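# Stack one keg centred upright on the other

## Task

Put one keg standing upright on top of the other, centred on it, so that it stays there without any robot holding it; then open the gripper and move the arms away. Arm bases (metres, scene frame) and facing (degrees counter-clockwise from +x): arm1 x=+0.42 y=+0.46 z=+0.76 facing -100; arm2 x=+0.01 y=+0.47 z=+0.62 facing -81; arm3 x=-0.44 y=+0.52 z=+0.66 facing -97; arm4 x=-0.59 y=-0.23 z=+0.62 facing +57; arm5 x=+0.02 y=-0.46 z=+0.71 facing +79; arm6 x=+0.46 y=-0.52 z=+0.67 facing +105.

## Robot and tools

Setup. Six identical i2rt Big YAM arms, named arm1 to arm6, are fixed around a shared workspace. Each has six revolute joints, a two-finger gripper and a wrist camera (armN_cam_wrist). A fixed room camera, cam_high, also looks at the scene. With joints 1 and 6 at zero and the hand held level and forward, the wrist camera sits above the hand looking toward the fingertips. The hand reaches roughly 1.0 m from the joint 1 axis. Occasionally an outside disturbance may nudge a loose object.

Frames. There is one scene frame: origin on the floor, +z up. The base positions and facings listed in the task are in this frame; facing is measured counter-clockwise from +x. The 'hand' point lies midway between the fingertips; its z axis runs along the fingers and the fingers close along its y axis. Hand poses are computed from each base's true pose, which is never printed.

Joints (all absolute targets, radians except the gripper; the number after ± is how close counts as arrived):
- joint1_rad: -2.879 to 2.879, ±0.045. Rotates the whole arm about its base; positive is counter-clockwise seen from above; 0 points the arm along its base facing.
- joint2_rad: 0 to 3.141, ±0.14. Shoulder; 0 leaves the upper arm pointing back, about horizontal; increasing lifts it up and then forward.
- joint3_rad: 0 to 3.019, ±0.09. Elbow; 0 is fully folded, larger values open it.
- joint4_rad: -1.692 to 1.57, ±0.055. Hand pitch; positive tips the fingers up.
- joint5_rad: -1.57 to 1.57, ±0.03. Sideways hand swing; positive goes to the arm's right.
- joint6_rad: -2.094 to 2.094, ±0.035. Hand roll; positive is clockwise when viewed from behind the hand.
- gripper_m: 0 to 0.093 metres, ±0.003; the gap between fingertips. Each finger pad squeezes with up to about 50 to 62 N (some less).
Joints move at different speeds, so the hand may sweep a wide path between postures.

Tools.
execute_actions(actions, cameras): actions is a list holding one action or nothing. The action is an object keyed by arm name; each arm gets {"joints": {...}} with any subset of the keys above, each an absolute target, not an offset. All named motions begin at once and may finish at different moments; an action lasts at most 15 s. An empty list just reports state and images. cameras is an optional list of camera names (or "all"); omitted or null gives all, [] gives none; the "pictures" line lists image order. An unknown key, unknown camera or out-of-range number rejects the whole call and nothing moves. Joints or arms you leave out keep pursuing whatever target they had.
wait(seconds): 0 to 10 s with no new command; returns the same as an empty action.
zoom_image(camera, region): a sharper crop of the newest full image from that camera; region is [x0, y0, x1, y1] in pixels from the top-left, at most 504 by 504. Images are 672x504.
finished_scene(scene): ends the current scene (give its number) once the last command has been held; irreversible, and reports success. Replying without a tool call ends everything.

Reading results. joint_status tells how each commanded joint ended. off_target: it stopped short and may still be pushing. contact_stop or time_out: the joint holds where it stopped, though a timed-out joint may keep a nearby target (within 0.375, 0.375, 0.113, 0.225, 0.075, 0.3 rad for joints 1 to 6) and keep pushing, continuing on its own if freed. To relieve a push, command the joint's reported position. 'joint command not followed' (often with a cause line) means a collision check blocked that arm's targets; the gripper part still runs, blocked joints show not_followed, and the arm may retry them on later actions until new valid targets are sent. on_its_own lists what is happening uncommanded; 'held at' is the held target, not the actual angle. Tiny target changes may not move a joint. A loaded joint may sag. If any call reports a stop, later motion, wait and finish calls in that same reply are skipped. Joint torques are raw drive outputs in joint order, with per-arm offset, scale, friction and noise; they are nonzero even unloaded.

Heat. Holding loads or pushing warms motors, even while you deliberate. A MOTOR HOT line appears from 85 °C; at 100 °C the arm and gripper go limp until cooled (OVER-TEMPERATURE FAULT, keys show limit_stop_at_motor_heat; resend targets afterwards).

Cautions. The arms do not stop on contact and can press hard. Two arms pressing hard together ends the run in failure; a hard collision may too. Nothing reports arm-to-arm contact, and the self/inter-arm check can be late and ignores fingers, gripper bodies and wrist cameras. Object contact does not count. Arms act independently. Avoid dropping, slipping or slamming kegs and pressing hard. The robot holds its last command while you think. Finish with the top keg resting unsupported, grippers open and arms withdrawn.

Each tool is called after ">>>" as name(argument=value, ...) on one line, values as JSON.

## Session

>>> execute_actions(actions=[])

Scene clock: 0.00 s.
Joint torques (N m, as the arm reports them, + toward a larger angle): no reading
arm1.joint_positions: joint1_rad=+0.356 joint2_rad=+0.559 joint3_rad=+1.366 joint4_rad=-1.345 joint5_rad=+0.091 joint6_rad=-0.411 gripper_m=+0.094
arm1.joint_status: not commanded
arm1.hand: x=+0.4489 y=+0.2415 z=+1.2926 quat_wxyz=(-0.271, -0.425, -0.762, +0.406) (m; scene frame)
arm2.joint_positions: joint1_rad=-0.267 joint2_rad=+0.618 joint3_rad=+1.471 joint4_rad=-1.477 joint5_rad=-0.141 joint6_rad=+0.293 gripper_m=+0.094
arm2.joint_status: not commanded
arm2.hand: x=+0.0117 y=+0.2677 z=+1.1691 quat_wxyz=(-0.390, -0.723, -0.516, +0.244) (m; scene frame)
arm3.joint_positions: joint1_rad=+0.165 joint2_rad=+0.618 joint3_rad=+1.464 joint4_rad=-1.231 joint5_rad=+0.201 joint6_rad=+0.487 gripper_m=+0.094
arm3.joint_status: not commanded
arm3.hand: x=-0.4660 y=+0.2910 z=+1.2616 quat_wxyz=(-0.441, -0.728, -0.390, +0.351) (m; scene frame)
arm4.joint_positions: joint1_rad=-0.416 joint2_rad=+0.547 joint3_rad=+1.331 joint4_rad=-1.403 joint5_rad=-0.039 joint6_rad=-0.504 gripper_m=+0.095
arm4.joint_status: not commanded
arm4.hand: x=-0.4206 y=-0.1098 z=+1.1327 quat_wxyz=(-0.455, +0.465, -0.759, -0.030) (m; scene frame)
arm5.joint_positions: joint1_rad=+0.286 joint2_rad=+0.617 joint3_rad=+1.450 joint4_rad=-1.174 joint5_rad=+0.244 joint6_rad=+0.094 gripper_m=+0.094
arm5.joint_status: not commanded
arm5.hand: x=+0.0303 y=-0.2196 z=+1.3139 quat_wxyz=(-0.444, +0.529, -0.619, -0.376) (m; scene frame)
arm6.joint_positions: joint1_rad=-0.117 joint2_rad=+0.543 joint3_rad=+1.341 joint4_rad=-1.526 joint5_rad=-0.193 joint6_rad=+0.499 gripper_m=+0.094
arm6.joint_status: not commanded
arm6.hand: x=+0.4006 y=-0.3479 z=+1.1692 quat_wxyz=(-0.103, +0.554, -0.720, -0.405) (m; scene frame)
pictures: arm1_cam_wrist, arm2_cam_wrist, arm3_cam_wrist, arm4_cam_wrist, arm5_cam_wrist, arm6_cam_wrist, cam_high
Images, in order (width x height): arm1_cam_wrist 672x504, arm2_cam_wrist 672x504, arm3_cam_wrist 672x504, arm4_cam_wrist 672x504, arm5_cam_wrist 672x504, arm6_cam_wrist 672x504, cam_high 672x504.

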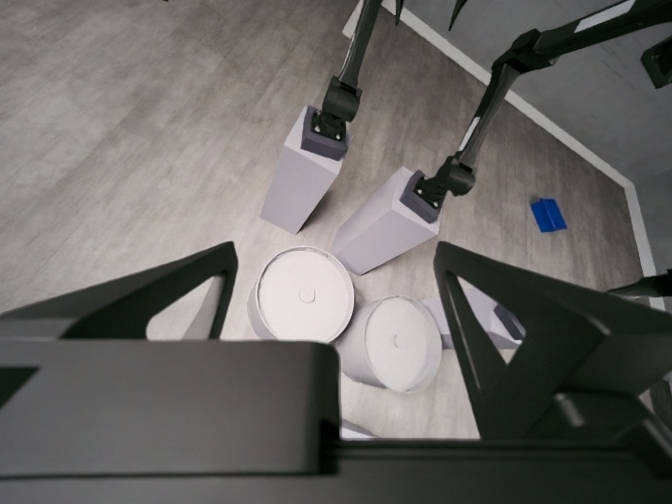

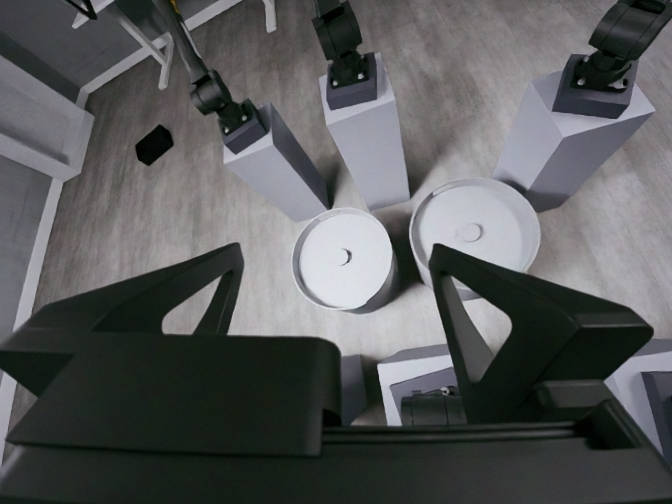

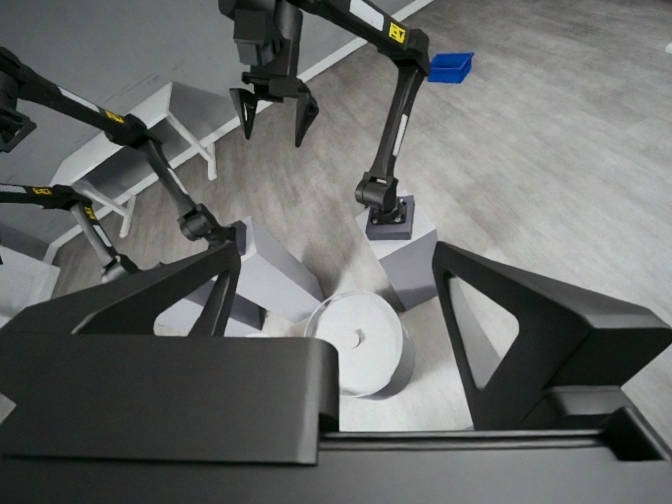

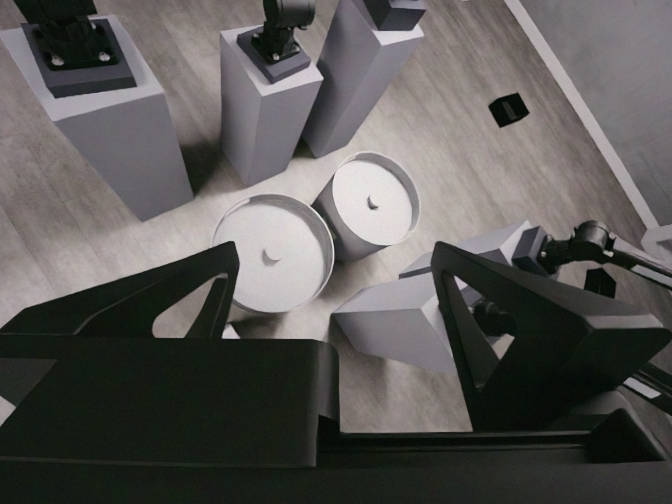

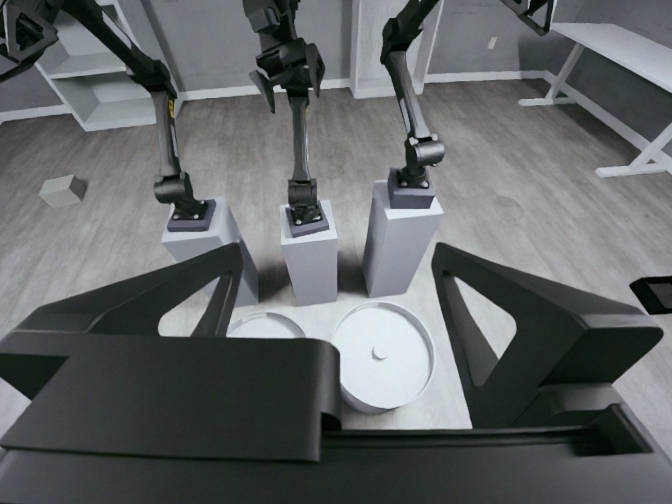

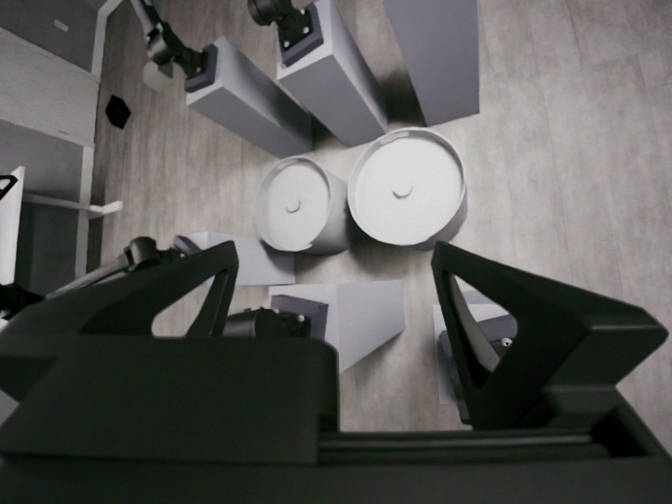

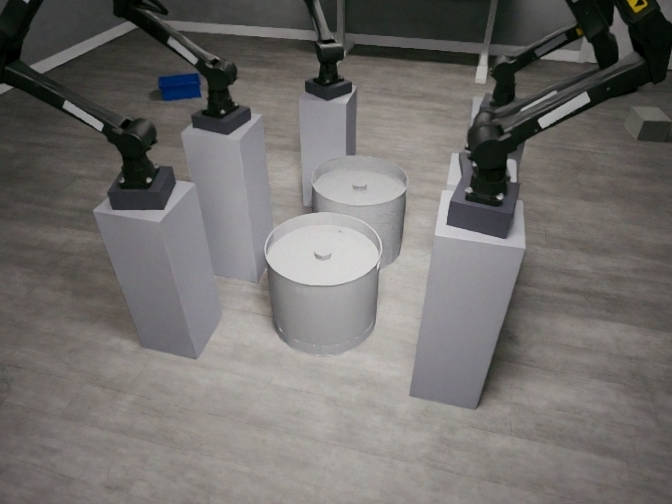

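>>> execute_actions(actions=[{"arm2":{"joints":{"joint1_rad":-0.485,"joint2_rad":1.67,"joint3_rad":0.73,"joint4_rad":-0.617,"joint5_rad":0,"joint6_rad":-1.1}},"arm3":{"joints":{"joint1_rad":0.335,"joint2_rad":1.83,"joint3_rad":0.79,"joint4_rad":-0.528,"joint5_rad":0,"joint6_rad":-2.09}},"arm4":{"joints":{"joint1_rad":-0.37,"joint2_rad":1.43,"joint3_rad":0.41,"joint4_rad":-0.55,"joint5_rad":0,"joint6_rad":-1.43}},"arm5":{"joints":{"joint1_rad":0.61,"joint2_rad":1.9,"joint3_rad":0.66,"joint4_rad":-0.32,"joint5_rad":0,"joint6_rad":1.32}},"arm1":{"joints":{"joint1_rad":0.9,"joint2_rad":2.87,"joint3_rad":1.11,"joint4_rad":0.5,"joint5_rad":0,"joint6_rad":-1.8,"gripper_m":0}},"arm6":{"joints":{"joint1_rad":-0.8,"joint2_rad":2.695,"joint3_rad":0.975,"joint4_rad":0.67,"joint5_rad":0,"joint6_rad":1.8,"gripper_m":0}}}], cameras=[])

>>> execute_actions(actions=[{"arm2":{"joints":{"joint2_rad":2.17,"joint3_rad":0.757,"joint4_rad":-0.145}},"arm3":{"joints":{"joint2_rad":2.315,"joint3_rad":0.87,"joint4_rad":-0.12}},"arm4":{"joints":{"joint2_rad":2.17,"joint3_rad":0.43,"joint4_rad":0.17}},"arm5":{"joints":{"joint2_rad":2.44,"joint3_rad":0.82,"joint4_rad":0.063}},"arm1":{"joints":{"joint1_rad":0.33}},"arm6":{"joints":{"joint1_rad":-0.31}}}])

Scene clock: 25.07 s.
Joint torques (N m, as the arm reports them, + toward a larger angle): arm1=[ -1.71 -14.82  -1.56   1.25  -0.13  -0.07] | arm2=[  0.09 -11.77   5.92   1.27  -0.06  -0.36] | arm3=[  1.48 -10.97   6.59   0.72   0.02  -0.2 ] | arm4=[ 1.5  -3.92  4.65  0.53 -0.13 -0.11] | arm5=[ 1.   -9.35  3.63  0.72  0.07  0.11] | arm6=[ -0.63 -13.63  -0.49   2.33   0.18   0.29]
arm1.joint_positions: joint1_rad=+0.901 joint2_rad=+2.873 joint3_rad=+1.106 joint4_rad=+0.490 joint5_rad=+0.001 joint6_rad=-1.785 gripper_m=+0.000
arm1.joint_status: all done
arm1.hand: x=+0.6850 y=+0.1684 z=+0.3055 quat_wxyz=(-0.037, +0.453, -0.881, +0.133) (m; scene frame)
arm2.joint_positions: joint1_rad=-0.482 joint2_rad=+1.668 joint3_rad=+0.718 joint4_rad=-0.634 joint5_rad=-0.001 joint6_rad=-1.084 gripper_m=+0.094
arm2.joint_status: all done
arm2.hand: x=-0.1009 y=+0.1430 z=+0.5634 quat_wxyz=(+0.000, -0.395, -0.919, -0.005) (m; scene frame)
arm3.joint_positions: joint1_rad=+0.326 joint2_rad=+1.821 joint3_rad=+0.774 joint4_rad=-0.538 joint5_rad=-0.003 joint6_rad=-2.081 gripper_m=+0.094
arm3.joint_status: all done
arm3.hand: x=-0.3677 y=+0.1579 z=+0.5660 quat_wxyz=(-0.001, +0.346, -0.938, -0.005) (m; scene frame)
arm4.joint_positions: joint1_rad=-0.383 joint2_rad=+1.426 joint3_rad=+0.406 joint4_rad=-0.560 joint5_rad=+0.002 joint6_rad=-1.414 gripper_m=+0.095
arm4.joint_status: all done
arm4.hand: x=-0.3987 y=-0.0991 z=+0.5637 quat_wxyz=(+0.009, +0.847, -0.532, +0.001) (m; scene frame)
arm5.joint_positions: joint1_rad=+0.610 joint2_rad=+1.899 joint3_rad=+0.644 joint4_rad=-0.330 joint5_rad=+0.000 joint6_rad=+1.311 gripper_m=+0.094
arm5.joint_status: all done
arm5.hand: x=-0.1112 y=-0.1656 z=+0.5629 quat_wxyz=(-0.006, +0.336, -0.942, +0.010) (m; scene frame)
arm6.joint_positions: joint1_rad=-0.805 joint2_rad=+2.690 joint3_rad=+0.973 joint4_rad=+0.647 joint5_rad=-0.001 joint6_rad=+1.783 gripper_m=+0.000
arm6.joint_status: all done
arm6.hand: x=+0.6922 y=-0.1279 z=+0.3146 quat_wxyz=(-0.039, -0.354, -0.902, -0.246) (m; scene frame)
pictures: none
No camera images: the call's "cameras" was empty. Leave "cameras" out to get every camera's image.

Scene clock: 26.43 s.
Joint torques (N m, as the arm reports them, + toward a larger angle): arm1=[ -1.21 -14.83  -1.93   1.13  -0.1   -0.08] | arm2=[  0.66 -15.64   2.5    1.13  -0.08  -0.33] | arm3=[  1.44 -15.2    2.29   0.43   0.01  -0.18] | arm4=[ 1.59 -6.76 -1.64  0.49 -0.12 -0.1 ] | arm5=[  0.81 -12.33  -0.27   0.67   0.07   0.09] | arm6=[ -2.05 -13.44  -0.82   2.2    0.13   0.29]
arm1.joint_positions: joint1_rad=+0.325 joint2_rad=+2.868 joint3_rad=+1.112 joint4_rad=+0.492 joint5_rad=+0.000 joint6_rad=-1.785 gripper_m=+0.000
arm1.joint_status: all done
arm1.hand: x=+0.4805 y=+0.0632 z=+0.3078 quat_wxyz=(+0.007, +0.184, -0.972, +0.145) (m; scene frame)
arm2.joint_positions: joint1_rad=-0.482 joint2_rad=+2.177 joint3_rad=+0.746 joint4_rad=-0.161 joint5_rad=-0.001 joint6_rad=-1.085 gripper_m=+0.094
arm2.joint_status: all done
arm2.hand: x=-0.0998 y=+0.1463 z=+0.3982 quat_wxyz=(+0.000, -0.395, -0.919, -0.009) (m; scene frame)
arm3.joint_positions: joint1_rad=+0.326 joint2_rad=+2.317 joint3_rad=+0.864 joint4_rad=-0.130 joint5_rad=-0.003 joint6_rad=-2.082 gripper_m=+0.094
arm3.joint_status: all done
arm3.hand: x=-0.3675 y=+0.1556 z=+0.3994 quat_wxyz=(-0.001, +0.347, -0.938, -0.004) (m; scene frame)
arm4.joint_positions: joint1_rad=-0.382 joint2_rad=+2.163 joint3_rad=+0.431 joint4_rad=+0.161 joint5_rad=+0.002 joint6_rad=-1.415 gripper_m=+0.095
arm4.joint_status: all done
arm4.hand: x=-0.4020 y=-0.1025 z=+0.4039 quat_wxyz=(+0.004, +0.847, -0.532, +0.003) (m; scene frame)
arm5.joint_positions: joint1_rad=+0.610 joint2_rad=+2.456 joint3_rad=+0.817 joint4_rad=+0.055 joint5_rad=+0.000 joint6_rad=+1.312 gripper_m=+0.094
arm5.joint_status: all done
arm5.hand: x=-0.1114 y=-0.1611 z=+0.3952 quat_wxyz=(-0.006, +0.335, -0.942, +0.010) (m; scene frame)
arm6.joint_positions: joint1_rad=-0.300 joint2_rad=+2.690 joint3_rad=+0.976 joint4_rad=+0.649 joint5_rad=-0.001 joint6_rad=+1.783 gripper_m=+0.000
arm6.joint_status: all done
arm6.hand: x=+0.4744 y=-0.0622 z=+0.3153 quat_wxyz=(+0.023, -0.117, -0.961, -0.251) (m; scene frame)
pictures: arm1_cam_wrist, arm2_cam_wrist, arm3_cam_wrist, arm4_cam_wrist, arm5_cam_wrist, arm6_cam_wrist, cam_high
Images, in order (width x height): arm1_cam_wrist 672x504, arm2_cam_wrist 672x504, arm3_cam_wrist 672x504, arm4_cam_wrist 672x504, arm5_cam_wrist 672x504, arm6_cam_wrist 672x504, cam_high 672x504.

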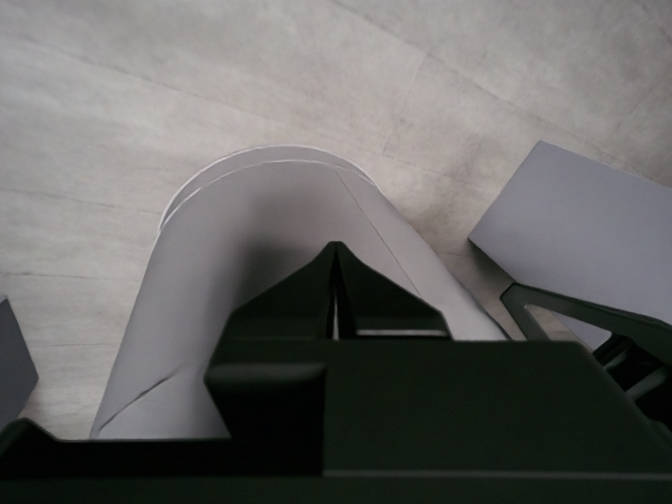

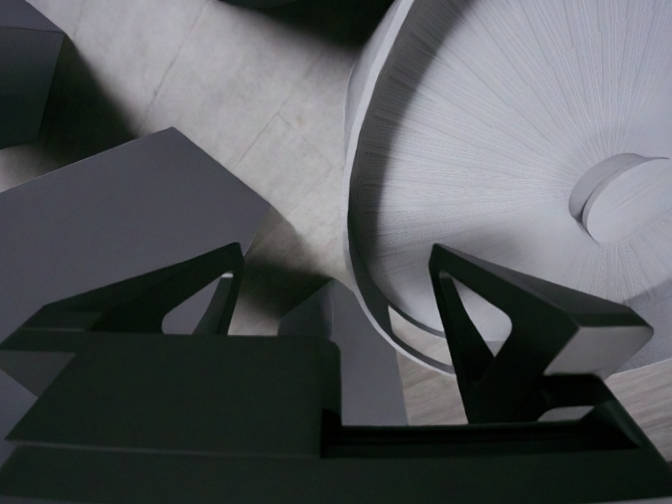

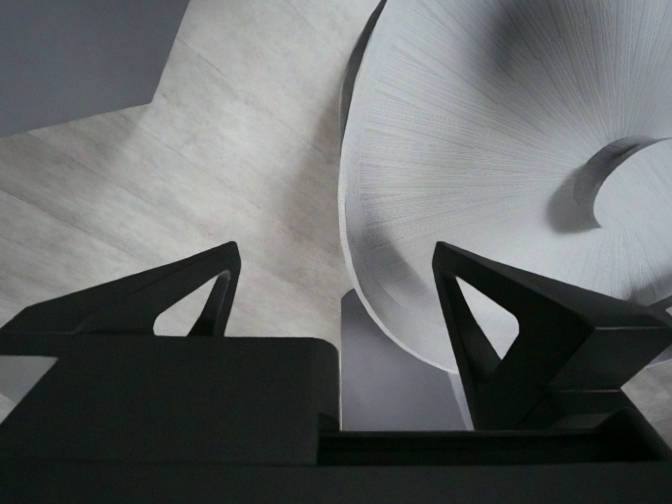

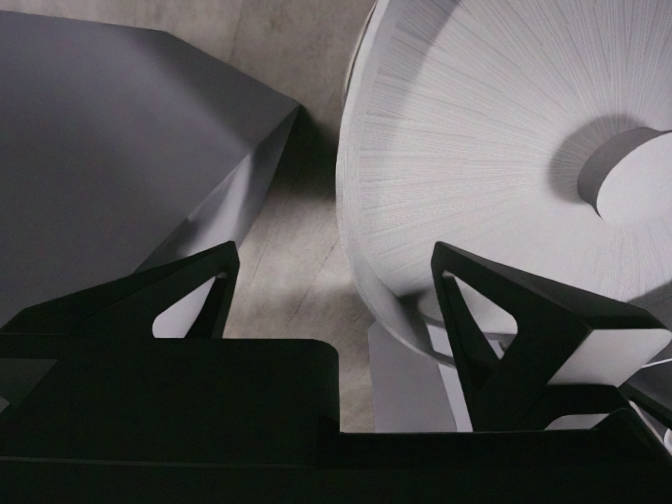

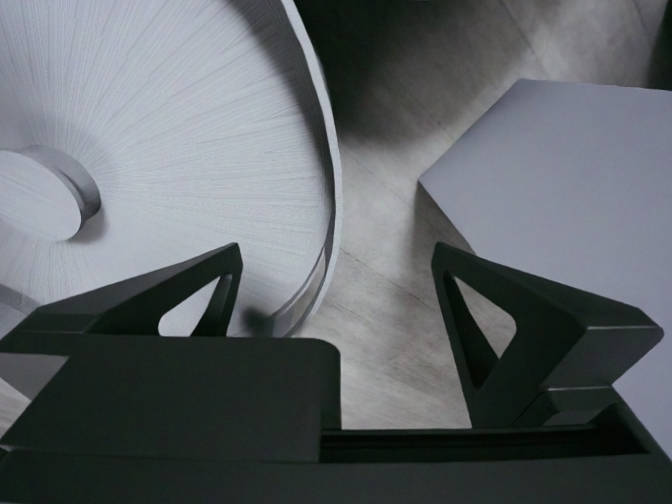

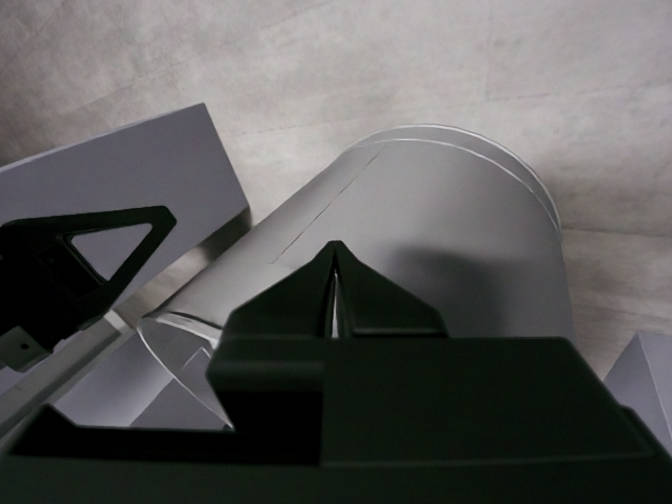

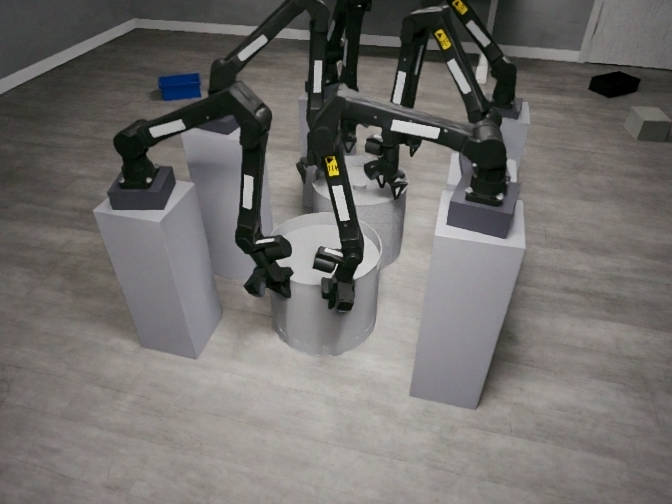

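>>> execute_actions(actions=[{"arm2":{"joints":{"joint2_rad":2.3,"joint3_rad":0.8,"joint4_rad":-0.065}},"arm3":{"joints":{"joint1_rad":0.355,"joint2_rad":2.44,"joint3_rad":0.94,"joint4_rad":-0.08}},"arm4":{"joints":{"joint2_rad":2.33,"joint3_rad":0.495,"joint4_rad":0.265,"joint6_rad":-1.48}},"arm5":{"joints":{"joint1_rad":0.565,"joint2_rad":2.57,"joint3_rad":0.88,"joint4_rad":0.125,"joint6_rad":1.23}}}], cameras=[])

>>> execute_actions(actions=[{"arm2":{"joints":{"joint2_rad":2.432,"joint3_rad":0.86,"joint4_rad":0.015}},"arm3":{"joints":{"joint2_rad":2.56,"joint3_rad":1.015,"joint4_rad":-0.03}},"arm4":{"joints":{"joint2_rad":2.5,"joint3_rad":0.575,"joint4_rad":0.36}},"arm5":{"joints":{"joint2_rad":2.69,"joint3_rad":0.96,"joint4_rad":0.18}}}], cameras=["arm2_cam_wrist","arm3_cam_wrist","arm4_cam_wrist","arm5_cam_wrist"])

>>> execute_actions(actions=[{"arm2":{"joints":{"gripper_m":0}},"arm3":{"joints":{"gripper_m":0}},"arm4":{"joints":{"gripper_m":0}},"arm5":{"joints":{"gripper_m":0}}}], cameras=[])

Scene clock: 44.10 s.
Joint torques (N m, as the arm reports them, + toward a larger angle): arm1=[ -1.41 -14.62  -1.85   1.16  -0.11  -0.08] | arm2=[  0.54 -15.13   1.11   0.91  -0.11  -0.31] | arm3=[  1.54 -14.54   1.5    0.77   0.02  -0.21] | arm4=[ 1.5  -8.29 -3.07  0.38 -0.13 -0.12] | arm5=[  0.88 -11.9   -0.74   0.41   0.07  -0.07] | arm6=[ -2.02 -13.52  -0.68   2.22   0.13   0.29]
arm1.joint_positions: joint1_rad=+0.325 joint2_rad=+2.868 joint3_rad=+1.112 joint4_rad=+0.492 joint5_rad=+0.000 joint6_rad=-1.785 gripper_m=+0.000
arm1.joint_status: not commanded
arm1.hand: x=+0.4805 y=+0.0632 z=+0.3078 quat_wxyz=(+0.007, +0.184, -0.972, +0.145) (m; scene frame)
arm2.joint_positions: joint1_rad=-0.482 joint2_rad=+2.305 joint3_rad=+0.798 joint4_rad=-0.079 joint5_rad=-0.001 joint6_rad=-1.085 gripper_m=+0.094
arm2.joint_status: all done
arm2.hand: x=-0.1017 y=+0.1410 z=+0.3584 quat_wxyz=(+0.000, -0.395, -0.919, -0.006) (m; scene frame)
arm3.joint_positions: joint1_rad=+0.341 joint2_rad=+2.430 joint3_rad=+0.937 joint4_rad=-0.083 joint5_rad=-0.003 joint6_rad=-2.082 gripper_m=+0.094
arm3.joint_status: all done
arm3.hand: x=-0.3597 y=+0.1460 z=+0.3618 quat_wxyz=(-0.001, +0.354, -0.935, -0.001) (m; scene frame)
arm4.joint_positions: joint1_rad=-0.382 joint2_rad=+2.335 joint3_rad=+0.502 joint4_rad=+0.258 joint5_rad=+0.002 joint6_rad=-1.464 gripper_m=+0.095
arm4.joint_status: all done
arm4.hand: x=-0.3984 y=-0.1003 z=+0.3621 quat_wxyz=(+0.006, +0.860, -0.511, +0.002) (m; scene frame)
arm5.joint_positions: joint1_rad=+0.567 joint2_rad=+2.570 joint3_rad=+0.879 joint4_rad=+0.122 joint5_rad=+0.000 joint6_rad=+1.240 gripper_m=+0.094
arm5.joint_status: all done
arm5.hand: x=-0.0988 y=-0.1533 z=+0.3578 quat_wxyz=(-0.006, +0.349, -0.937, +0.003) (m; scene frame)
arm6.joint_positions: joint1_rad=-0.300 joint2_rad=+2.690 joint3_rad=+0.976 joint4_rad=+0.649 joint5_rad=-0.001 joint6_rad=+1.783 gripper_m=+0.000
arm6.joint_status: not commanded
arm6.hand: x=+0.4744 y=-0.0622 z=+0.3153 quat_wxyz=(+0.023, -0.117, -0.961, -0.251) (m; scene frame)
pictures: none
No camera images: the call's "cameras" was empty. Leave "cameras" out to get every camera's image.

Scene clock: 45.07 s.
Joint torques (N m, as the arm reports them, + toward a larger angle): arm1=[ -1.44 -14.6   -1.87   1.15  -0.1   -0.08] | arm2=[  0.73 -16.41   0.36   1.12  -0.07  -0.25] | arm3=[  2.22 -15.07   1.13   0.61  -0.03  -0.18] | arm4=[ 1.33 -9.   -3.88  0.34 -0.13 -0.11] | arm5=[  0.77 -12.26  -1.22   0.58   0.07  -0.07] | arm6=[ -2.04 -13.52  -0.69   2.22   0.13   0.29]
arm1.joint_positions: joint1_rad=+0.325 joint2_rad=+2.868 joint3_rad=+1.112 joint4_rad=+0.492 joint5_rad=+0.000 joint6_rad=-1.785 gripper_m=+0.000
arm1.joint_status: not commanded
arm1.hand: x=+0.4805 y=+0.0632 z=+0.3078 quat_wxyz=(+0.007, +0.184, -0.972, +0.145) (m; scene frame)
arm2.joint_positions: joint1_rad=-0.482 joint2_rad=+2.436 joint3_rad=+0.858 joint4_rad=+0.002 joint5_rad=-0.001 joint6_rad=-1.085 gripper_m=+0.094
arm2.joint_status: all done
arm2.hand: x=-0.1027 y=+0.1378 z=+0.3155 quat_wxyz=(+0.000, -0.395, -0.919, -0.001) (m; scene frame)
arm3.joint_positions: joint1_rad=+0.341 joint2_rad=+2.550 joint3_rad=+1.012 joint4_rad=-0.034 joint5_rad=-0.003 joint6_rad=-2.082 gripper_m=+0.094
arm3.joint_status: all done
arm3.hand: x=-0.3586 y=+0.1408 z=+0.3199 quat_wxyz=(+0.000, +0.354, -0.935, +0.002) (m; scene frame)
arm4.joint_positions: joint1_rad=-0.382 joint2_rad=+2.507 joint3_rad=+0.584 joint4_rad=+0.354 joint5_rad=+0.002 joint6_rad=-1.465 gripper_m=+0.095
arm4.joint_status: all done
arm4.hand: x=-0.3963 y=-0.0992 z=+0.3157 quat_wxyz=(+0.004, +0.860, -0.510, +0.003) (m; scene frame)
arm5.joint_positions: joint1_rad=+0.567 joint2_rad=+2.689 joint3_rad=+0.961 joint4_rad=+0.176 joint5_rad=+0.000 joint6_rad=+1.239 gripper_m=+0.094
arm5.joint_status: all done
arm5.hand: x=-0.1005 y=-0.1480 z=+0.3167 quat_wxyz=(-0.005, +0.350, -0.937, -0.006) (m; scene frame)
arm6.joint_positions: joint1_rad=-0.300 joint2_rad=+2.690 joint3_rad=+0.976 joint4_rad=+0.649 joint5_rad=-0.001 joint6_rad=+1.783 gripper_m=+0.000
arm6.joint_status: not commanded
arm6.hand: x=+0.4744 y=-0.0622 z=+0.3153 quat_wxyz=(+0.023, -0.117, -0.961, -0.251) (m; scene frame)
pictures: arm2_cam_wrist, arm3_cam_wrist, arm4_cam_wrist, arm5_cam_wrist
Images, in order (width x height): arm2_cam_wrist 672x504, arm3_cam_wrist 672x504, arm4_cam_wrist 672x504, arm5_cam_wrist 672x504.

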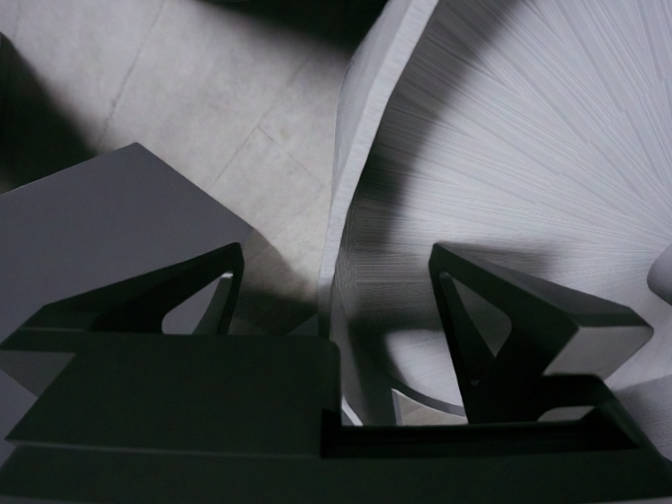

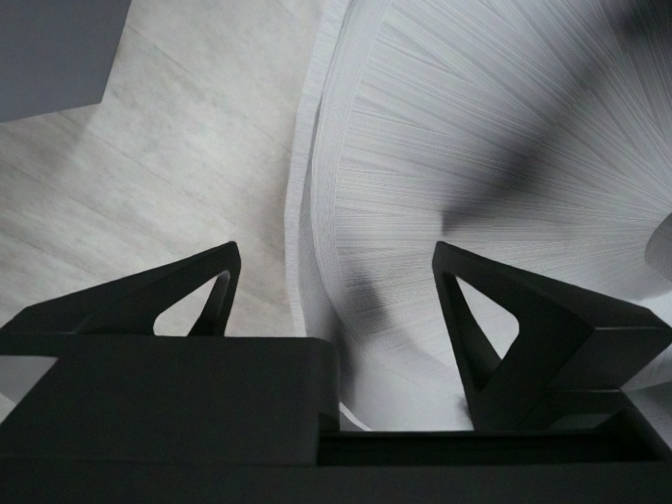

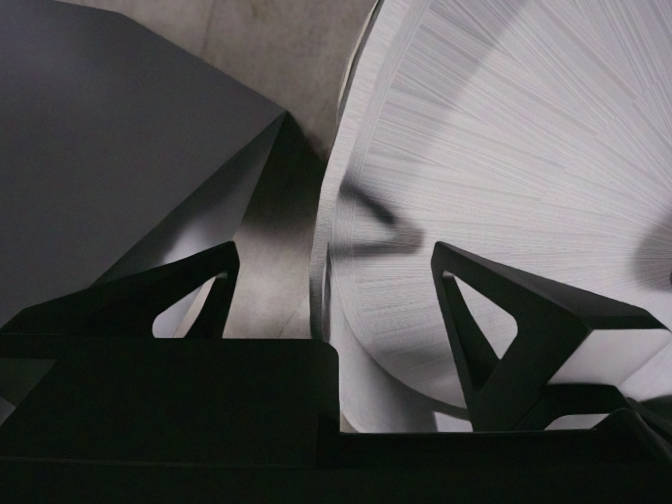

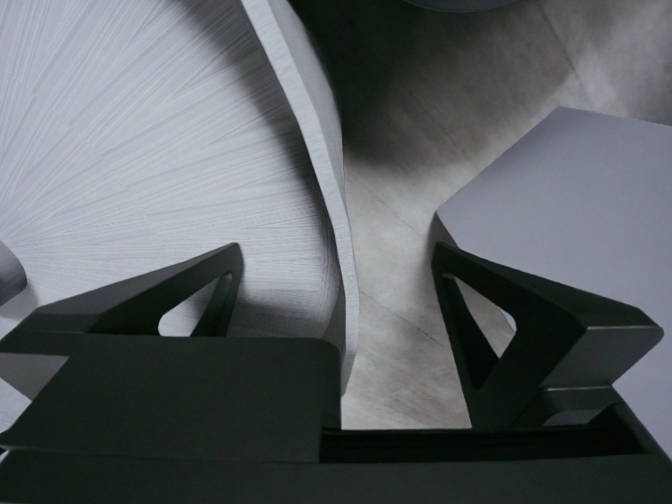

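Scene clock: 45.83 s.
Joint torques (N m, as the arm reports them, + toward a larger angle): arm1=[ -1.41 -14.59  -1.86   1.15  -0.11  -0.08] | arm2=[  0.79 -16.39   0.67   0.93   0.02  -0.25] | arm3=[  2.27 -15.49   2.28   0.6   -0.38   0.03] | arm4=[ 1.08 -8.74 -3.42  0.24 -0.16  0.06] | arm5=[  0.62 -11.83  -0.88   0.55   0.    -0.02] | arm6=[ -2.03 -13.54  -0.68   2.22   0.13   0.29]
arm1.joint_positions: joint1_rad=+0.325 joint2_rad=+2.868 joint3_rad=+1.112 joint4_rad=+0.492 joint5_rad=+0.000 joint6_rad=-1.785 gripper_m=+0.000
arm1.joint_status: not commanded
arm1.hand: x=+0.4805 y=+0.0632 z=+0.3078 quat_wxyz=(+0.007, +0.184, -0.972, +0.145) (m; scene frame)
arm2.joint_positions: joint1_rad=-0.482 joint2_rad=+2.437 joint3_rad=+0.854 joint4_rad=+0.003 joint5_rad=-0.004 joint6_rad=-1.090 gripper_m=+0.002
arm2.joint_status: all done
arm2.hand: x=-0.1014 y=+0.1403 z=+0.3153 quat_wxyz=(-0.001, -0.393, -0.920, -0.003) (m; scene frame)
arm3.joint_positions: joint1_rad=+0.341 joint2_rad=+2.554 joint3_rad=+0.996 joint4_rad=-0.039 joint5_rad=+0.008 joint6_rad=-2.103 gripper_m=+0.002
arm3.joint_status: all done
arm3.hand: x=-0.3633 y=+0.1535 z=+0.3182 quat_wxyz=(+0.003, +0.363, -0.932, -0.012) (m; scene frame)
arm4.joint_positions: joint1_rad=-0.380 joint2_rad=+2.510 joint3_rad=+0.578 joint4_rad=+0.357 joint5_rad=+0.003 joint6_rad=-1.481 gripper_m=+0.002
arm4.joint_status: all done
arm4.hand: x=-0.3999 y=-0.1013 z=+0.3160 quat_wxyz=(+0.007, +0.865, -0.503, +0.002) (m; scene frame)
arm5.joint_positions: joint1_rad=+0.567 joint2_rad=+2.690 joint3_rad=+0.956 joint4_rad=+0.176 joint5_rad=+0.002 joint6_rad=+1.235 gripper_m=+0.001
arm5.joint_status: all done
arm5.hand: x=-0.0986 y=-0.1515 z=+0.3167 quat_wxyz=(-0.006, +0.351, -0.936, -0.003) (m; scene frame)
arm6.joint_positions: joint1_rad=-0.300 joint2_rad=+2.690 joint3_rad=+0.976 joint4_rad=+0.649 joint5_rad=-0.001 joint6_rad=+1.783 gripper_m=+0.000
arm6.joint_status: not commanded
arm6.hand: x=+0.4744 y=-0.0622 z=+0.3153 quat_wxyz=(+0.023, -0.117, -0.961, -0.251) (m; scene frame)
pictures: none
No camera images: the call's "cameras" was empty. Leave "cameras" out to get every camera's image.

>>> execute_actions(actions=[{"arm2":{"joints":{"joint2_rad":2.24,"joint3_rad":0.82,"joint4_rad":-0.03}},"arm3":{"joints":{"joint1_rad":0.34,"joint2_rad":2.35,"joint3_rad":0.965,"joint4_rad":-0.07}},"arm4":{"joints":{"joint2_rad":2.31,"joint3_rad":0.485,"joint4_rad":0.31}},"arm5":{"joints":{"joint2_rad":2.5,"joint3_rad":0.89,"joint4_rad":0.15}}}], cameras=[])

>>> execute_actions(actions=[{"arm2":{"joints":{"joint2_rad":2.06,"joint3_rad":0.77,"joint4_rad":-0.16}},"arm3":{"joints":{"joint2_rad":2.195,"joint3_rad":0.89,"joint4_rad":-0.14}},"arm4":{"joints":{"joint2_rad":2.08,"joint3_rad":0.42,"joint4_rad":0.145}},"arm5":{"joints":{"joint2_rad":2.33,"joint3_rad":0.805,"joint4_rad":0.06}}}], cameras=[])

>>> execute_actions(actions=[{"arm2":{"joints":{"joint2_rad":1.8,"joint3_rad":0.75,"joint4_rad":-0.37}},"arm3":{"joints":{"joint2_rad":1.955,"joint3_rad":0.845,"joint4_rad":-0.315}},"arm4":{"joints":{"joint2_rad":1.7,"joint3_rad":0.4,"joint4_rad":-0.17}},"arm5":{"joints":{"joint2_rad":2.065,"joint3_rad":0.725,"joint4_rad":-0.1}}}], cameras=[])

>>> execute_actions(actions=[{"arm2":{"joints":{"joint2_rad":1.58,"joint3_rad":0.79,"joint4_rad":-0.62}},"arm3":{"joints":{"joint2_rad":1.73,"joint3_rad":0.85,"joint4_rad":-0.53}},"arm4":{"joints":{"joint2_rad":1.345,"joint3_rad":0.465,"joint4_rad":-0.555}},"arm5":{"joints":{"joint2_rad":1.8,"joint3_rad":0.71,"joint4_rad":-0.325}}}], cameras=[])

>>> execute_actions(actions=[{"arm2":{"joints":{"joint2_rad":1.39,"joint3_rad":0.87,"joint4_rad":-0.875}},"arm3":{"joints":{"joint2_rad":1.525,"joint3_rad":0.91,"joint4_rad":-0.767}},"arm4":{"joints":{"joint2_rad":1.08,"joint3_rad":0.58,"joint4_rad":-0.915}},"arm5":{"joints":{"joint2_rad":1.545,"joint3_rad":0.745,"joint4_rad":-0.59}}}], cameras=["cam_high"])

Scene clock: 72.57 s.
Joint torques (N m, as the arm reports them, + toward a larger angle): arm1=[ -1.39 -14.58  -1.85   1.15  -0.1   -0.08] | arm2=[  0.92 -27.75   1.2    0.48  -0.19  -0.23] | arm3=[  1.31 -25.4    2.76   0.16  -0.14   0.07] | arm4=[  1.08 -14.31  -6.03  -0.04   0.02   0.06] | arm5=[  1.13 -19.29  -2.    -0.11   0.27  -0.02] | arm6=[ -2.03 -13.54  -0.68   2.23   0.13   0.29]
arm1.joint_positions: joint1_rad=+0.325 joint2_rad=+2.868 joint3_rad=+1.112 joint4_rad=+0.492 joint5_rad=+0.000 joint6_rad=-1.785 gripper_m=+0.000
arm1.joint_status: not commanded
arm1.hand: x=+0.4805 y=+0.0632 z=+0.3078 quat_wxyz=(+0.007, +0.184, -0.972, +0.145) (m; scene frame)
arm2.joint_positions: joint1_rad=-0.478 joint2_rad=+2.356 joint3_rad=+0.812 joint4_rad=-0.023 joint5_rad=+0.002 joint6_rad=-1.089 gripper_m=+0.002
arm2.joint_status: all done
arm2.hand: x=-0.1014 y=+0.1392 z=+0.3416 quat_wxyz=(+0.001, -0.391, -0.920, +0.003) (m; scene frame)
arm3.joint_positions: joint1_rad=+0.339 joint2_rad=+2.469 joint3_rad=+0.944 joint4_rad=-0.062 joint5_rad=+0.001 joint6_rad=-2.105 gripper_m=+0.002
arm3.joint_status: all done
arm3.hand: x=-0.3626 y=+0.1530 z=+0.3481 quat_wxyz=(+0.000, +0.364, -0.932, -0.006) (m; scene frame)
arm4.joint_positions: joint1_rad=-0.380 joint2_rad=+2.404 joint3_rad=+0.523 joint4_rad=+0.316 joint5_rad=-0.002 joint6_rad=-1.481 gripper_m=+0.002
arm4.joint_status: all done
arm4.hand: x=-0.4000 y=-0.1000 z=+0.3451 quat_wxyz=(+0.002, +0.865, -0.502, +0.002) (m; scene frame)
arm5.joint_positions: joint1_rad=+0.563 joint2_rad=+2.618 joint3_rad=+0.905 joint4_rad=+0.161 joint5_rad=-0.005 joint6_rad=+1.233 gripper_m=+0.001
arm5.joint_status: all done
arm5.hand: x=-0.0993 y=-0.1502 z=+0.3419 quat_wxyz=(-0.003, +0.350, -0.937, -0.006) (m; scene frame)
arm6.joint_positions: joint1_rad=-0.300 joint2_rad=+2.690 joint3_rad=+0.976 joint4_rad=+0.649 joint5_rad=-0.001 joint6_rad=+1.783 gripper_m=+0.000
arm6.joint_status: not commanded
arm6.hand: x=+0.4744 y=-0.0622 z=+0.3153 quat_wxyz=(+0.023, -0.117, -0.961, -0.251) (m; scene frame)
pictures: none
No camera images: the call's "cameras" was empty. Leave "cameras" out to get every camera's image.

Scene clock: 73.63 s.
Joint torques (N m, as the arm reports them, + toward a larger angle): arm1=[ -1.4  -14.63  -1.86   1.14  -0.11  -0.08] | arm2=[  1.04 -24.6    3.32   0.11  -0.05  -0.25] | arm3=[  0.23 -23.39   4.42   0.62  -0.08   0.09] | arm4=[  0.86 -12.1   -2.63  -0.09  -0.24   0.04] | arm5=[  1.44 -17.97  -0.06  -0.11   0.25  -0.02] | arm6=[ -2.04 -13.52  -0.68   2.23   0.13   0.29]
arm1.joint_positions: joint1_rad=+0.325 joint2_rad=+2.868 joint3_rad=+1.112 joint4_rad=+0.492 joint5_rad=+0.000 joint6_rad=-1.785 gripper_m=+0.000
arm1.joint_status: not commanded
arm1.hand: x=+0.4805 y=+0.0632 z=+0.3078 quat_wxyz=(+0.007, +0.184, -0.972, +0.145) (m; scene frame)
arm2.joint_positions: joint1_rad=-0.478 joint2_rad=+2.165 joint3_rad=+0.748 joint4_rad=-0.150 joint5_rad=-0.003 joint6_rad=-1.089 gripper_m=+0.002
arm2.joint_status: all done
arm2.hand: x=-0.1010 y=+0.1378 z=+0.4021 quat_wxyz=(-0.001, -0.391, -0.920, +0.003) (m; scene frame)
arm3.joint_positions: joint1_rad=+0.339 joint2_rad=+2.296 joint3_rad=+0.862 joint4_rad=-0.139 joint5_rad=-0.002 joint6_rad=-2.103 gripper_m=+0.002
arm3.joint_status: all done
arm3.hand: x=-0.3619 y=+0.1523 z=+0.4065 quat_wxyz=(+0.000, +0.363, -0.932, +0.000) (m; scene frame)
arm4.joint_positions: joint1_rad=-0.378 joint2_rad=+2.155 joint3_rad=+0.434 joint4_rad=+0.156 joint5_rad=+0.004 joint6_rad=-1.479 gripper_m=+0.002
arm4.joint_status: all done
arm4.hand: x=-0.3999 y=-0.1002 z=+0.4053 quat_wxyz=(+0.003, +0.865, -0.502, +0.005) (m; scene frame)
arm5.joint_positions: joint1_rad=+0.562 joint2_rad=+2.431 joint3_rad=+0.801 joint4_rad=+0.071 joint5_rad=-0.005 joint6_rad=+1.233 gripper_m=+0.001
arm5.joint_status: all done
arm5.hand: x=-0.0993 y=-0.1508 z=+0.4034 quat_wxyz=(-0.003, +0.350, -0.937, -0.002) (m; scene frame)
arm6.joint_positions: joint1_rad=-0.300 joint2_rad=+2.690 joint3_rad=+0.976 joint4_rad=+0.649 joint5_rad=-0.001 joint6_rad=+1.783 gripper_m=+0.000
arm6.joint_status: not commanded
arm6.hand: x=+0.4744 y=-0.0622 z=+0.3153 quat_wxyz=(+0.023, -0.117, -0.961, -0.251) (m; scene frame)
pictures: none
No camera images: the call's "cameras" was empty. Leave "cameras" out to get every camera's image.

Scene clock: 74.77 s.
Joint torques (N m, as the arm reports them, + toward a larger angle): arm1=[ -1.43 -14.58  -1.85   1.16  -0.1   -0.08] | arm2=[  0.56 -23.78   6.78   0.41   0.02  -0.31] | arm3=[  1.43 -22.65   7.17   0.47   0.04   0.12] | arm4=[  1.15 -10.61   3.34  -0.16  -0.29   0.04] | arm5=[  1.1  -17.53   2.44  -0.09   0.15   0.  ] | arm6=[ -2.02 -13.53  -0.68   2.22   0.13   0.29]
arm1.joint_positions: joint1_rad=+0.325 joint2_rad=+2.868 joint3_rad=+1.112 joint4_rad=+0.492 joint5_rad=+0.000 joint6_rad=-1.785 gripper_m=+0.000
arm1.joint_status: not commanded
arm1.hand: x=+0.4805 y=+0.0632 z=+0.3078 quat_wxyz=(+0.007, +0.184, -0.972, +0.145) (m; scene frame)
arm2.joint_positions: joint1_rad=-0.478 joint2_rad=+1.902 joint3_rad=+0.704 joint4_rad=-0.367 joint5_rad=-0.004 joint6_rad=-1.087 gripper_m=+0.002
arm2.joint_status: all done
arm2.hand: x=-0.1006 y=+0.1381 z=+0.4839 quat_wxyz=(-0.002, -0.392, -0.920, +0.004) (m; scene frame)
arm3.joint_positions: joint1_rad=+0.339 joint2_rad=+2.058 joint3_rad=+0.800 joint4_rad=-0.316 joint5_rad=-0.004 joint6_rad=-2.102 gripper_m=+0.002
arm3.joint_status: all done
arm3.hand: x=-0.3614 y=+0.1516 z=+0.4861 quat_wxyz=(-0.001, +0.362, -0.932, +0.001) (m; scene frame)
arm4.joint_positions: joint1_rad=-0.378 joint2_rad=+1.776 joint3_rad=+0.376 joint4_rad=-0.160 joint5_rad=+0.006 joint6_rad=-1.479 gripper_m=+0.002
arm4.joint_status: all done
arm4.hand: x=-0.3983 y=-0.0988 z=+0.4851 quat_wxyz=(+0.000, +0.865, -0.502, +0.006) (m; scene frame)
arm5.joint_positions: joint1_rad=+0.561 joint2_rad=+2.172 joint3_rad=+0.702 joint4_rad=-0.092 joint5_rad=-0.002 joint6_rad=+1.233 gripper_m=+0.001
arm5.joint_status: all done
arm5.hand: x=-0.0992 y=-0.1510 z=+0.4832 quat_wxyz=(-0.005, +0.349, -0.937, -0.001) (m; scene frame)
arm6.joint_positions: joint1_rad=-0.300 joint2_rad=+2.690 joint3_rad=+0.976 joint4_rad=+0.649 joint5_rad=-0.001 joint6_rad=+1.783 gripper_m=+0.000
arm6.joint_status: not commanded
arm6.hand: x=+0.4744 y=-0.0622 z=+0.3153 quat_wxyz=(+0.023, -0.117, -0.961, -0.251) (m; scene frame)
pictures: none
No camera images: the call's "cameras" was empty. Leave "cameras" out to get every camera's image.

Scene clock: 75.80 s.
Joint torques (N m, as the arm reports them, + toward a larger angle): arm1=[ -1.39 -14.61  -1.85   1.15  -0.1   -0.08] | arm2=[  1.28 -20.07  11.08   0.11   0.01  -0.28] | arm3=[  1.13 -21.83  10.63   0.39   0.13   0.09] | arm4=[ 1.25 -7.66 11.11 -0.62 -0.36  0.04] | arm5=[  1.5  -16.71   5.87  -0.05   0.17   0.05] | arm6=[ -2.05 -13.52  -0.69   2.23   0.14   0.29]
arm1.joint_positions: joint1_rad=+0.325 joint2_rad=+2.868 joint3_rad=+1.112 joint4_rad=+0.492 joint5_rad=+0.000 joint6_rad=-1.785 gripper_m=+0.000
arm1.joint_status: not commanded
arm1.hand: x=+0.4805 y=+0.0632 z=+0.3078 quat_wxyz=(+0.007, +0.184, -0.972, +0.145) (m; scene frame)
arm2.joint_positions: joint1_rad=-0.479 joint2_rad=+1.664 joint3_rad=+0.712 joint4_rad=-0.610 joint5_rad=-0.003 joint6_rad=-1.087 gripper_m=+0.002
arm2.joint_status: all done
arm2.hand: x=-0.1006 y=+0.1396 z=+0.5633 quat_wxyz=(-0.002, -0.393, -0.920, +0.005) (m; scene frame)
arm3.joint_positions: joint1_rad=+0.338 joint2_rad=+1.833 joint3_rad=+0.788 joint4_rad=-0.529 joint5_rad=-0.004 joint6_rad=-2.103 gripper_m=+0.002
arm3.joint_status: all done
arm3.hand: x=-0.3616 y=+0.1514 z=+0.5644 quat_wxyz=(-0.001, +0.363, -0.932, +0.000) (m; scene frame)
arm4.joint_positions: joint1_rad=-0.378 joint2_rad=+1.404 joint3_rad=+0.389 joint4_rad=-0.530 joint5_rad=+0.007 joint6_rad=-1.479 gripper_m=+0.002
arm4.joint_status: all done
arm4.hand: x=-0.3977 y=-0.0980 z=+0.5648 quat_wxyz=(-0.006, +0.865, -0.502, +0.010) (m; scene frame)
arm5.joint_positions: joint1_rad=+0.556 joint2_rad=+1.910 joint3_rad=+0.661 joint4_rad=-0.315 joint5_rad=-0.002 joint6_rad=+1.228 gripper_m=+0.002
arm5.joint_status: all done
arm5.hand: x=-0.0994 y=-0.1488 z=+0.5614 quat_wxyz=(-0.004, +0.349, -0.937, +0.000) (m; scene frame)
arm6.joint_positions: joint1_rad=-0.300 joint2_rad=+2.690 joint3_rad=+0.976 joint4_rad=+0.649 joint5_rad=-0.001 joint6_rad=+1.783 gripper_m=+0.000
arm6.joint_status: not commanded
arm6.hand: x=+0.4744 y=-0.0622 z=+0.3153 quat_wxyz=(+0.023, -0.117, -0.961, -0.251) (m; scene frame)
pictures: none
No camera images: the call's "cameras" was empty. Leave "cameras" out to get every camera's image.

Scene clock: 78.13 s.
Joint torques (N m, as the arm reports them, + toward a larger angle): arm1=[ -1.42 -14.62  -1.86   1.15  -0.11  -0.08] | arm2=[  0.17 -17.66  14.33   0.13   0.07  -0.31] | arm3=[  1.2  -19.6   15.41  -0.26   0.28   0.05] | arm4=[ 0.79 -5.79 15.48 -0.57 -0.19 -0.01] | arm5=[  1.89 -15.49   9.76  -0.72   0.09   0.03] | arm6=[ -2.02 -13.54  -0.7    2.23   0.13   0.29]
arm1.joint_positions: joint1_rad=+0.325 joint2_rad=+2.868 joint3_rad=+1.112 joint4_rad=+0.492 joint5_rad=+0.000 joint6_rad=-1.785 gripper_m=+0.000
arm1.joint_status: not commanded
arm1.hand: x=+0.4805 y=+0.0632 z=+0.3078 quat_wxyz=(+0.007, +0.184, -0.972, +0.145) (m; scene frame)
arm2.joint_positions: joint1_rad=-0.479 joint2_rad=+1.460 joint3_rad=+0.770 joint4_rad=-0.862 joint5_rad=-0.005 joint6_rad=-1.087 gripper_m=+0.002
arm2.joint_status: joint3_rad time_out (moved +0.059 of +0.158); the others done
arm2.on_its_own: joint3_rad reads +0.770 and still pushes toward +0.870 since a time_out
arm2.hand: x=-0.0997 y=+0.1411 z=+0.6446 quat_wxyz=(-0.003, -0.393, -0.920, +0.011) (m; scene frame)
arm3.joint_positions: joint1_rad=+0.338 joint2_rad=+1.622 joint3_rad=+0.811 joint4_rad=-0.745 joint5_rad=-0.008 joint6_rad=-2.101 gripper_m=+0.002
arm3.joint_status: joint3_rad time_out (moved +0.023 of +0.122); the others done
arm3.on_its_own: joint3_rad reads +0.811 and still pushes toward +0.910 since a time_out
arm3.hand: x=-0.3609 y=+0.1526 z=+0.6445 quat_wxyz=(-0.002, +0.361, -0.932, +0.009) (m; scene frame)
arm4.joint_positions: joint1_rad=-0.375 joint2_rad=+1.126 joint3_rad=+0.480 joint4_rad=-0.891 joint5_rad=+0.004 joint6_rad=-1.474 gripper_m=+0.002
arm4.joint_status: joint3_rad time_out (moved +0.091 of +0.191); the others done
arm4.on_its_own: joint3_rad reads +0.480 and still pushes toward +0.580 since a time_out
arm4.hand: x=-0.3983 y=-0.0963 z=+0.6458 quat_wxyz=(-0.011, +0.864, -0.503, +0.010) (m; scene frame)
arm5.joint_positions: joint1_rad=+0.554 joint2_rad=+1.655 joint3_rad=+0.665 joint4_rad=-0.563 joint5_rad=+0.000 joint6_rad=+1.228 gripper_m=+0.001
arm5.joint_status: all done
arm5.hand: x=-0.0999 y=-0.1474 z=+0.6416 quat_wxyz=(-0.005, +0.349, -0.937, -0.006) (m; scene frame)
arm6.joint_positions: joint1_rad=-0.300 joint2_rad=+2.690 joint3_rad=+0.976 joint4_rad=+0.649 joint5_rad=-0.001 joint6_rad=+1.783 gripper_m=+0.000
arm6.joint_status: not commanded
arm6.hand: x=+0.4744 y=-0.0622 z=+0.3153 quat_wxyz=(+0.023, -0.117, -0.961, -0.251) (m; scene frame)
pictures: cam_high
Images, in order (width x height): cam_high 672x504.

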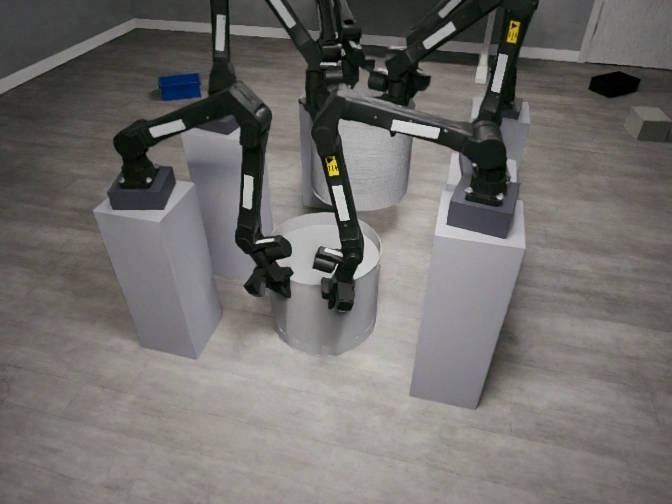

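>>> execute_actions(actions=[{"arm2":{"joints":{"joint2_rad":1.265,"joint3_rad":1.0,"joint4_rad":-1.14}},"arm3":{"joints":{"joint2_rad":1.375,"joint3_rad":1.01,"joint4_rad":-1.02}},"arm4":{"joints":{"joint2_rad":0.94,"joint3_rad":0.74,"joint4_rad":-1.23}},"arm5":{"joints":{"joint2_rad":1.335,"joint3_rad":0.835,"joint4_rad":-0.865}},"arm1":{"joints":{"joint1_rad":0.16}},"arm6":{"joints":{"joint1_rad":-0.16}}}], cameras=[])

Scene clock: 90.37 s.
Joint torques (N m, as the arm reports them, + toward a larger angle): arm1=[ -6.05 -14.34  -1.54   1.15   1.03   0.12] | arm2=[  0.76 -16.93  16.28  -0.4    0.19  -0.26] | arm3=[  0.47 -18.58  17.87  -0.62   0.2    0.  ] | arm4=[ 0.96 -4.82 17.73 -0.89 -0.26 -0.04] | arm5=[  1.9  -14.85  13.5   -1.54   0.14   0.  ] | arm6=[  6.8  -13.49  -0.46   2.06  -1.63   0.12]
arm1.joint_positions: joint1_rad=+0.222 joint2_rad=+2.866 joint3_rad=+1.108 joint4_rad=+0.492 joint5_rad=-0.034 joint6_rad=-1.805 gripper_m=+0.000
arm1.joint_status: joint1_rad time_out (moved -0.103 of -0.165)
arm1.on_its_own: joint1_rad reads +0.222 and still pushes toward +0.160 since a time_out
arm1.hand: x=+0.4446 y=+0.0599 z=+0.3092 quat_wxyz=(+0.000, +0.146, -0.979, +0.145) (m; scene frame)
arm2.joint_positions: joint1_rad=-0.479 joint2_rad=+1.334 joint3_rad=+0.889 joint4_rad=-1.113 joint5_rad=-0.008 joint6_rad=-1.084 gripper_m=+0.002
arm2.joint_status: joint3_rad time_out (moved +0.119 of +0.230); the others done
arm2.on_its_own: joint3_rad reads +0.889 and still pushes toward +1.000 since a time_out
arm2.hand: x=-0.0993 y=+0.1412 z=+0.7235 quat_wxyz=(-0.004, -0.394, -0.919, +0.007) (m; scene frame)
arm3.joint_positions: joint1_rad=+0.338 joint2_rad=+1.471 joint3_rad=+0.901 joint4_rad=-0.986 joint5_rad=-0.008 joint6_rad=-2.098 gripper_m=+0.002
arm3.joint_status: joint3_rad time_out (moved +0.089 of +0.199); the others done
arm3.on_its_own: joint3_rad reads +0.901 and still pushes toward +1.010 since a time_out
arm3.hand: x=-0.3607 y=+0.1521 z=+0.7240 quat_wxyz=(-0.002, +0.360, -0.933, +0.009) (m; scene frame)
arm4.joint_positions: joint1_rad=-0.375 joint2_rad=+0.978 joint3_rad=+0.628 joint4_rad=-1.198 joint5_rad=+0.006 joint6_rad=-1.472 gripper_m=+0.002
arm4.joint_status: joint3_rad time_out (moved +0.148 of +0.260); the others done
arm4.on_its_own: joint3_rad reads +0.628 and still pushes toward +0.740 since a time_out
arm4.hand: x=-0.3999 y=-0.0973 z=+0.7258 quat_wxyz=(-0.005, +0.864, -0.504, +0.009) (m; scene frame)
arm5.joint_positions: joint1_rad=+0.554 joint2_rad=+1.449 joint3_rad=+0.722 joint4_rad=-0.819 joint5_rad=-0.002 joint6_rad=+1.232 gripper_m=+0.001
arm5.joint_status: joint3_rad time_out (moved +0.057 of +0.170); the others done
arm5.on_its_own: joint3_rad reads +0.722 and still pushes toward +0.834 since a time_out
arm5.hand: x=-0.1009 y=-0.1481 z=+0.7196 quat_wxyz=(-0.004, +0.347, -0.938, -0.009) (m; scene frame)
arm6.joint_positions: joint1_rad=-0.243 joint2_rad=+2.690 joint3_rad=+0.973 joint4_rad=+0.653 joint5_rad=+0.042 joint6_rad=+1.804 gripper_m=+0.000
arm6.joint_status: joint1_rad time_out (moved +0.057 of +0.140)
arm6.on_its_own: joint1_rad reads -0.243 and still pushes toward -0.160 since a time_out
arm6.hand: x=+0.4556 y=-0.0630 z=+0.3157 quat_wxyz=(+0.013, -0.105, -0.962, -0.253) (m; scene frame)
pictures: none
No camera images: the call's "cameras" was empty. Leave "cameras" out to get every camera's image.


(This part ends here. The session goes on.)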